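# Pull the lettered cube from the intact strip, hold it aloft

## Task

Remove the lettered cube that sits on the unbroken strip from the shelf, without shifting any other strip more than slightly before that cube is free (a larger shift counts as failure). Afterwards keep the cube motionless in the air, well above the table and in front of the shelf.

## Robot and tools

Robot: two xArm7-style arms, left_arm and right_arm, each ending in a parallel two-finger gripper with a wrist camera. The names are just labels and do not refer to sides of any image. Arm bases in the scene frame: left_arm at (+0.034, +0.321, 0) m, quat_wxyz (+0.995, 0, 0, +0.104); right_arm at (+0.032, -0.324, 0) m, quat_wxyz (+0.999, 0, 0, +0.037).

Scene frame: origin on the table surface midway between the arms, +x out over the table toward the shelf side, +z up, +y toward left_arm. Every position and quaternion in calls and results uses this single frame. Gripper frame: fingers extend along the gripper's +z and close along its y. end_effector_position is the point between the pads when closed, roughly 2 cm short of the fingertips; closing pushes the tips about 10 mm further along +z. Reported hand positions may be slightly off, more so at long reach.

Row format (shared by execute_actions and move): one flat list of 16 numbers covering both arms, always all 16 even if only one arm should move. Order: left_arm x, y, z, qw, qx, qy, qz, opening, then right_arm the same eight. x, y, z are an absolute target in metres for end_effector_position; qw, qx, qy, qz an absolute target orientation (w first); both in the scene frame, so this is a pose, not an offset. Opening runs from -1 (closed) to +1 (fully open, 0.084 m). A target more than 0.6 m from the arm's last reported position along any gripper axis is refused and nothing is sent. To hold an arm still, resend exactly the pose from the last result before it stopped plus its desired opening; to keep an orientation, repeat the same quaternion you intend rather than copying a drifted reading.

execute_actions: argument actions is a list holding at most one item. Empty list: just report the state. {"rows": [...], "steps": n}: up to 15 rows, n up to 15 control steps of 1/30 s (default 15); one row per step, the final row repeated if rows run out. {"steps": n} alone is a wait of up to 300 steps counted from the previous result, including your thinking time. Optional pictures (true/false) controls whether camera images come back.

move: target is one 16-number row as above; speed is the path's top speed in m/s, 0.002 to 0.5 (default 0.25), turning capped at twice that in rad/s. Each gripper follows a straight line toward its pose; both paths finish together, lasting 0.5 to 10 s (cut off at 10 s). Openings are applied at the start. Paths ignore obstacles and the other arm, and the gripper may lag, wander or overshoot speed, especially near full stretch. The result adds a move: line with the ending (done, off_target, moving, held, fault) and any limits: paced means the pose was clipped, held means a safety check blocked steps (after which motion can jump faster). Distance to each target is reported.

wait: seconds from 0 to 10; the robot just continues toward its last clipped pose. zoom_image: camera (cam_head_left, cam_head_right, cam_left_wrist, cam_right_wrist) and region [x0, y0, x1, y1] in pixels, at most 504 by 504, origin top-left; all images are 896x504. show_instructions shows the reference pages; read_manual returns licence text; finished_scene takes the current scene number and is final.

Control behaviour: every step the commanded pose is clamped to within 70 mm and 16 degrees of the measured pose, then solved by damped IK with position favoured over orientation. After an action the arm continues only to its last clamped pose, so far targets need follow-up commands; check the result. Joints move at most 3.14 rad/s. The simulation keeps running while you think. A "pose unreachable" line or HELD marks steps the clearance check altered or blocked. A Hand target line shows what each arm is currently driving toward.

Results: the state line lists per arm position, quaternion and linear/angular velocity; grip_measured is the actual finger opening on the command scale.

Gripping: to hold something, command an opening well under grip_measured; the gap sets the squeeze (about 24 N per pad max for objects up to ~6 cm). Closing fast can hit harder. Returning grip_measured itself gives a light hold.

Hazards: don't let the arms collide or press on each other; don't knock anything off the table; avoid drops, slips, slams and hard pushes. Contact speed and how far the target lies past the contact both raise force. A torque fault (joint hits its load limit: 45.5 N m waist and shoulder, 27.3 upper arm roll, elbow and forearm roll, 18.2 wrist joints, held load included) makes the arm back off and freeze for 10 s. Holding loads heats motors: MOTOR HOT warns from 65 °C, and at 80 °C the arm is braked (OVER-TEMPERATURE FAULT) until it cools. Loose objects may occasionally be nudged by outside forces. For this job, identify the intact strip first and pull only its cube, keeping other strips nearly untouched.

Each tool is called after "Request:" by a JSON object that holds its "api" and its "payload", one argument or row to a line.

Reference images:

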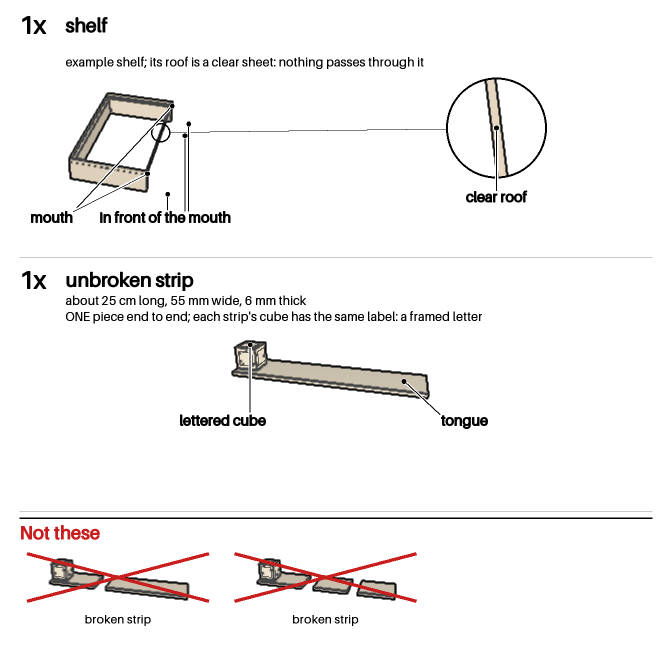

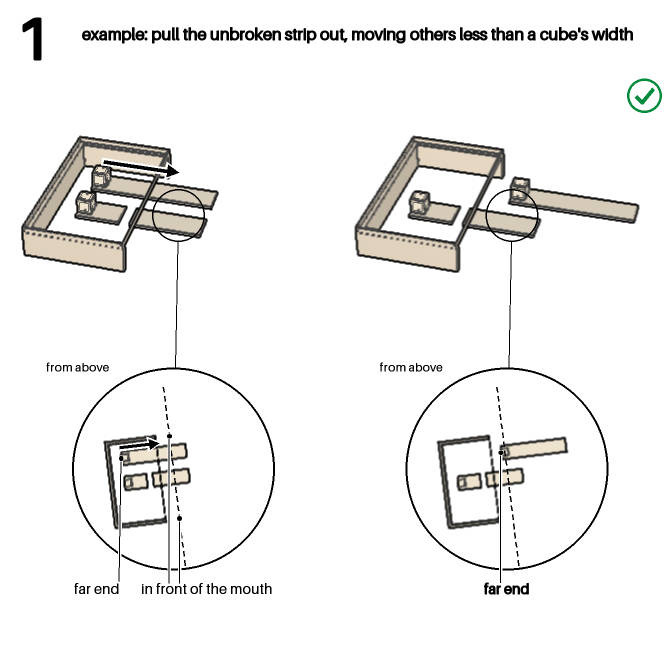

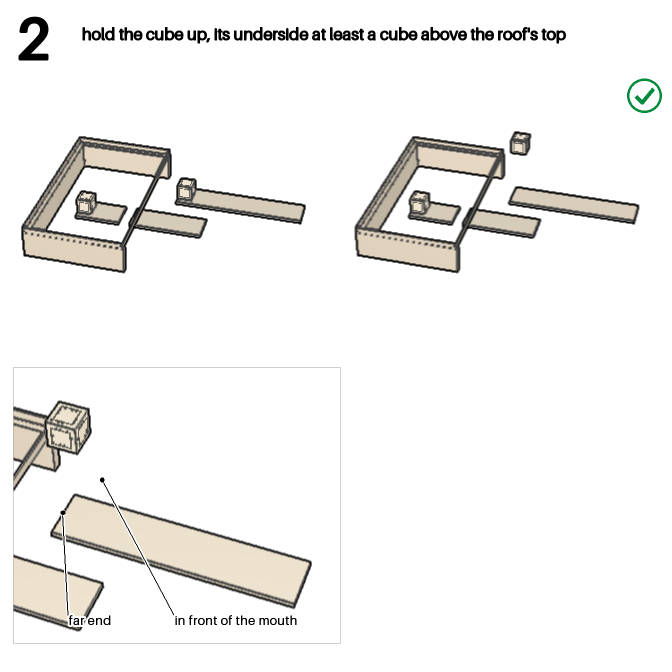

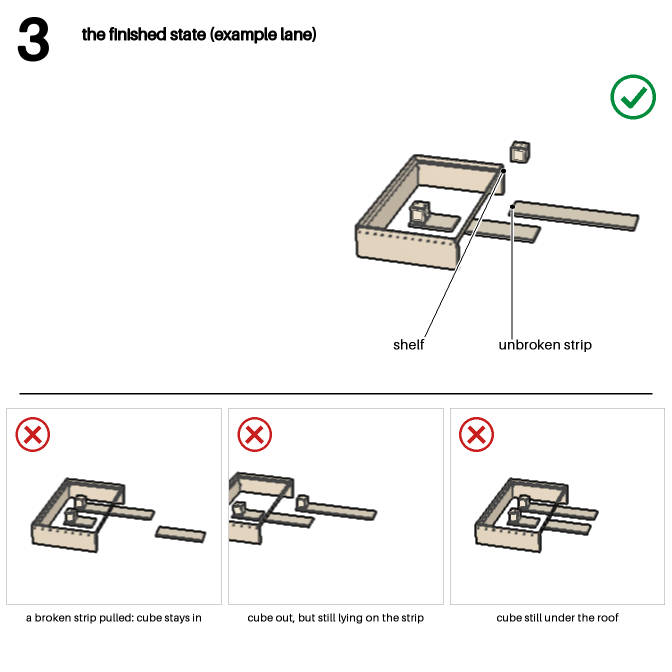

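## Session

Request:
{"api": "execute_actions", "payload": {
  "actions": []
}}

Scene clock: 0.00 s of 4200.00 s.
left_arm: end_effector_position=(+0.1021, +0.0594, +0.1555) grip_measured=+1.00 end_effector_quat_wxyz=(-0.357, +0.229, +0.726, -0.542) end_effector_velocity=(+0.000, +0.000, +0.000) end_effector_angular_velocity=(-0.000, +0.001, +0.001) | right_arm: end_effector_position=(+0.3783, -0.0073, +0.3887) grip_measured=+1.00 end_effector_quat_wxyz=(-0.454, +0.595, +0.660, -0.065) end_effector_velocity=(+0.000, -0.000, -0.000) end_effector_angular_velocity=(-0.000, -0.000, -0.001)
Joint positions: left_arm=[-1.969 -1.467  1.851  0.293  0.31   0.969  2.974  0.084] | right_arm=[ 0.52   0.326 -0.339  1.768  0.876  2.059 -1.255  0.084]
Joint velocities: left_arm=[ 0.001 -0.    -0.    -0.    -0.001  0.    -0.    -0.   ] | right_arm=[-0.  0. -0. -0. -0. -0.  0. -0.]
Hand target (left_arm): +0.102, +0.059, +0.156; -0.357, +0.229, +0.726, -0.542
Hand target (right_arm): +0.378, -0.007, +0.389; -0.454, +0.595, +0.660, -0.065

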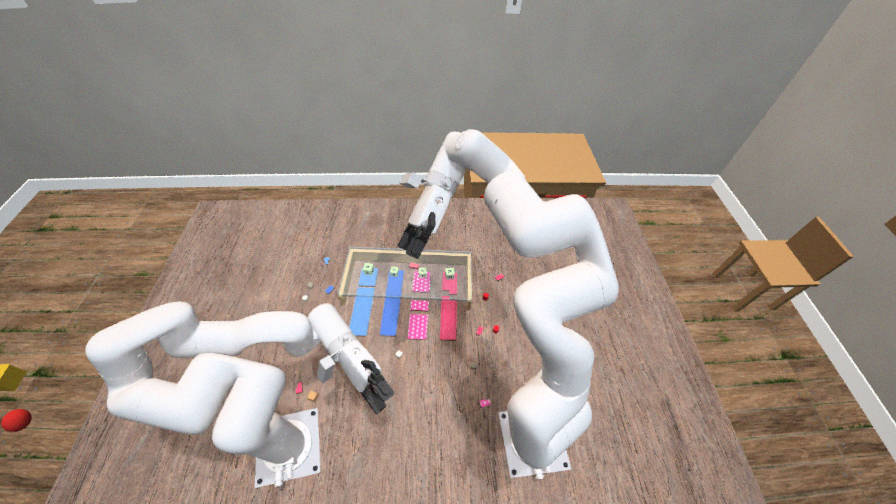

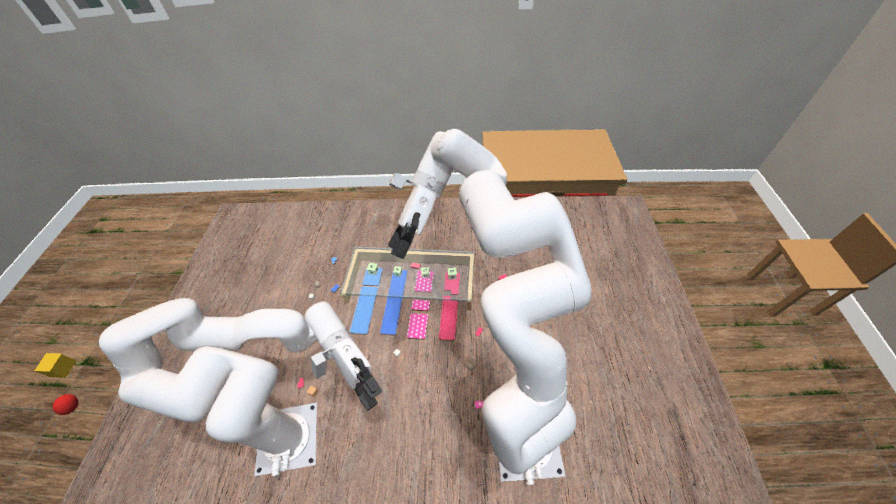

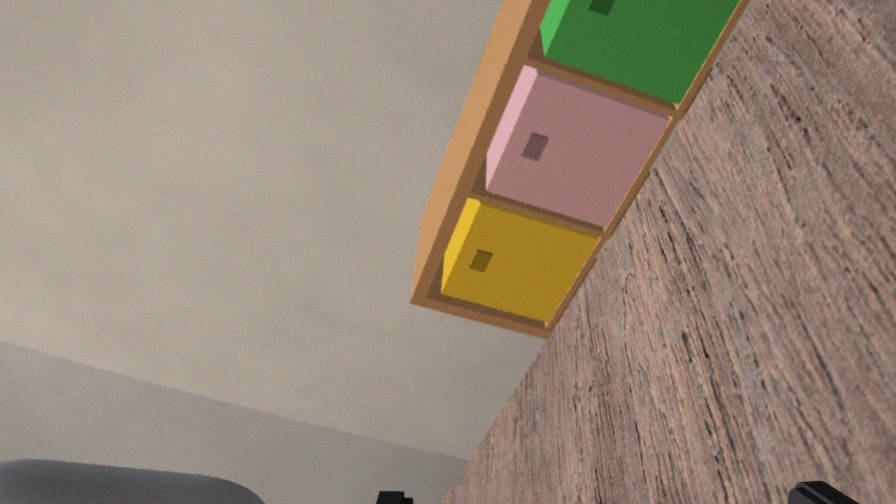

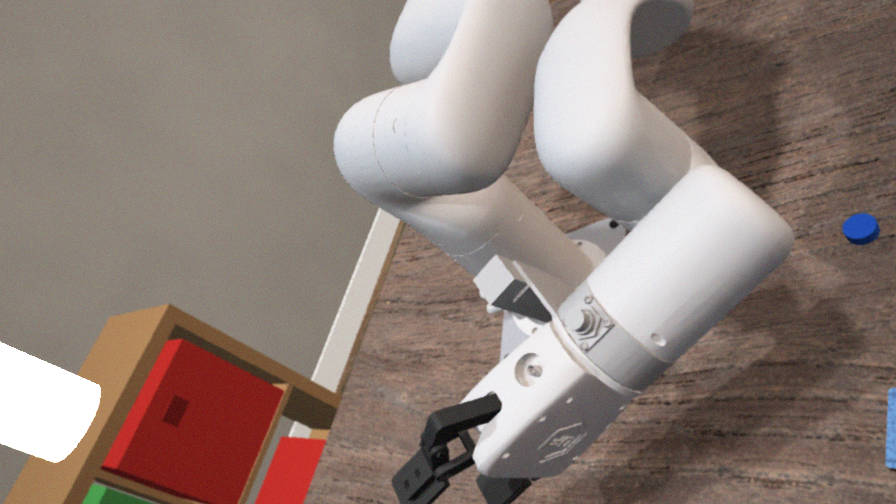

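Request:
{"api": "move", "payload": {
  "target": [0.15,0.45,0.3,0,1,0,0,1, 0.38,0.0,0.4,0,1,0,0,1]
}}

Scene clock: 7.57 s of 4200.00 s.
left_arm: end_effector_position=(+0.1209, +0.2132, +0.2121) grip_measured=+1.00 end_effector_quat_wxyz=(-0.267, +0.688, +0.541, -0.403) end_effector_velocity=(-0.000, +0.000, +0.000) end_effector_angular_velocity=(+0.000, +0.001, -0.003) | right_arm: end_effector_position=(+0.3802, -0.0002, +0.4000) grip_measured=+1.00 end_effector_quat_wxyz=(-0.000, +1.000, -0.001, -0.000) end_effector_velocity=(-0.000, -0.000, +0.001) end_effector_angular_velocity=(-0.004, -0.001, -0.006)
Joint positions: left_arm=[-1.984 -1.59   1.301  0.56   0.322  1.873  3.462  0.084] | right_arm=[ 0.816  0.031 -0.145  1.647  0.005  1.617  0.748  0.084]
Joint velocities: left_arm=[-0.001  0.    -0.     0.    -0.001  0.001  0.     0.   ] | right_arm=[ 0.002  0.002 -0.     0.005 -0.004  0.005  0.007  0.   ]
Hand target (left_arm): +0.121, +0.213, +0.212; -0.267, +0.688, +0.541, -0.403
Hand target (right_arm): +0.380, -0.000, +0.400; +0.000, +1.000, -0.001, -0.000
Off the commanded pose (left_arm): 0.254 m, 93 deg; position and orientation clipped at the last step of the last action.
Off the commanded pose (right_arm): 0.000 m, 0 deg.
move: held (left_arm); limits=paced,held; held on 104 of 172 steps (left_arm), including the last (left_arm)
pose unreachable (left arm): on one or more control steps of this call this arm could not follow its commanded pose, so it was not sent that pose on those steps. On the call's last step it was still not sent that pose. It may still have moved: this result reports where it is.
cause: the commanded pose would bring two parts of the arm too close to each other (its gripper and another part of the arm, with joints 3 (upper arm roll) to 7 (wrist roll) between them).

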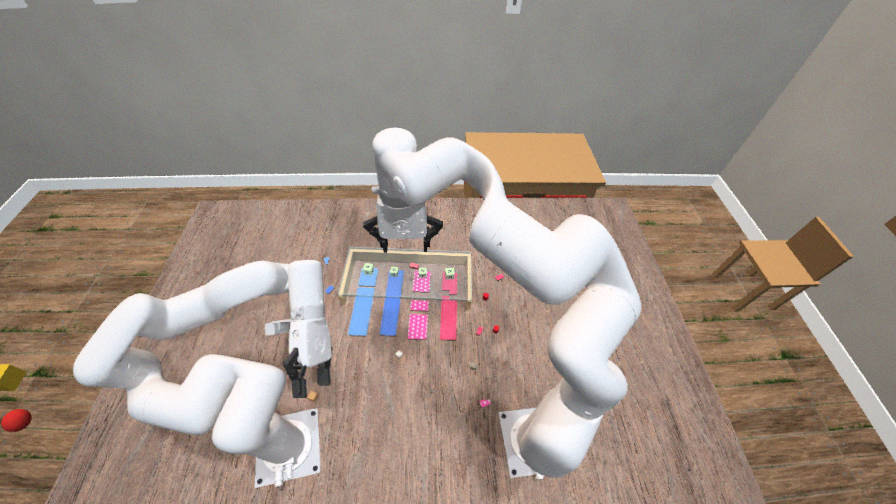

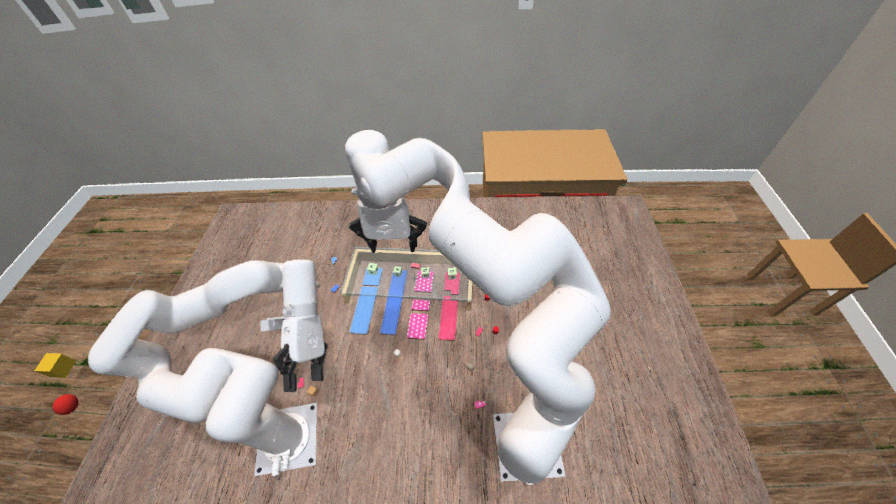

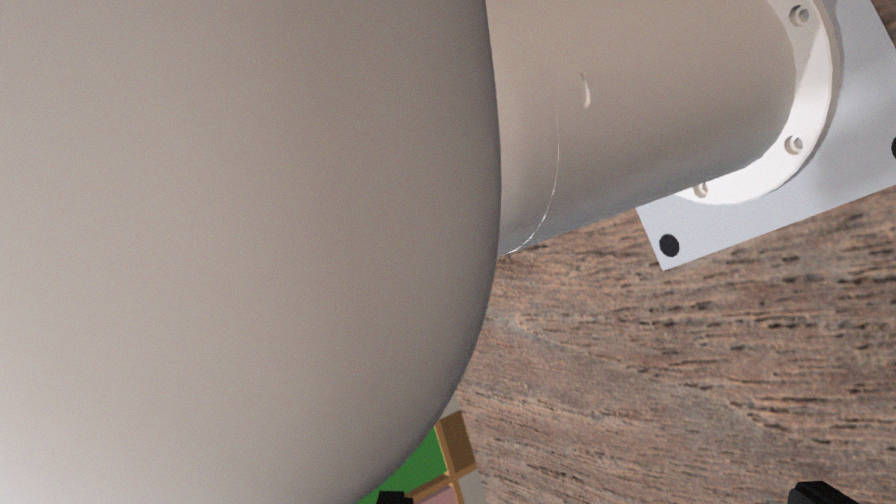

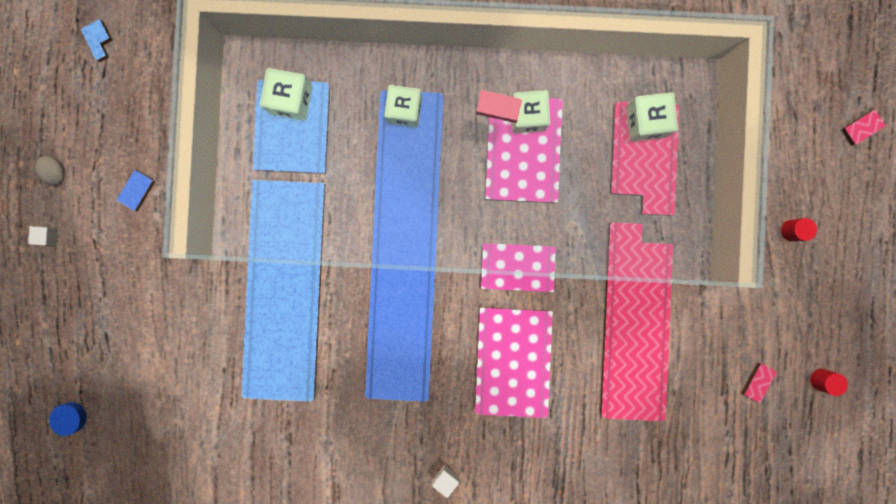

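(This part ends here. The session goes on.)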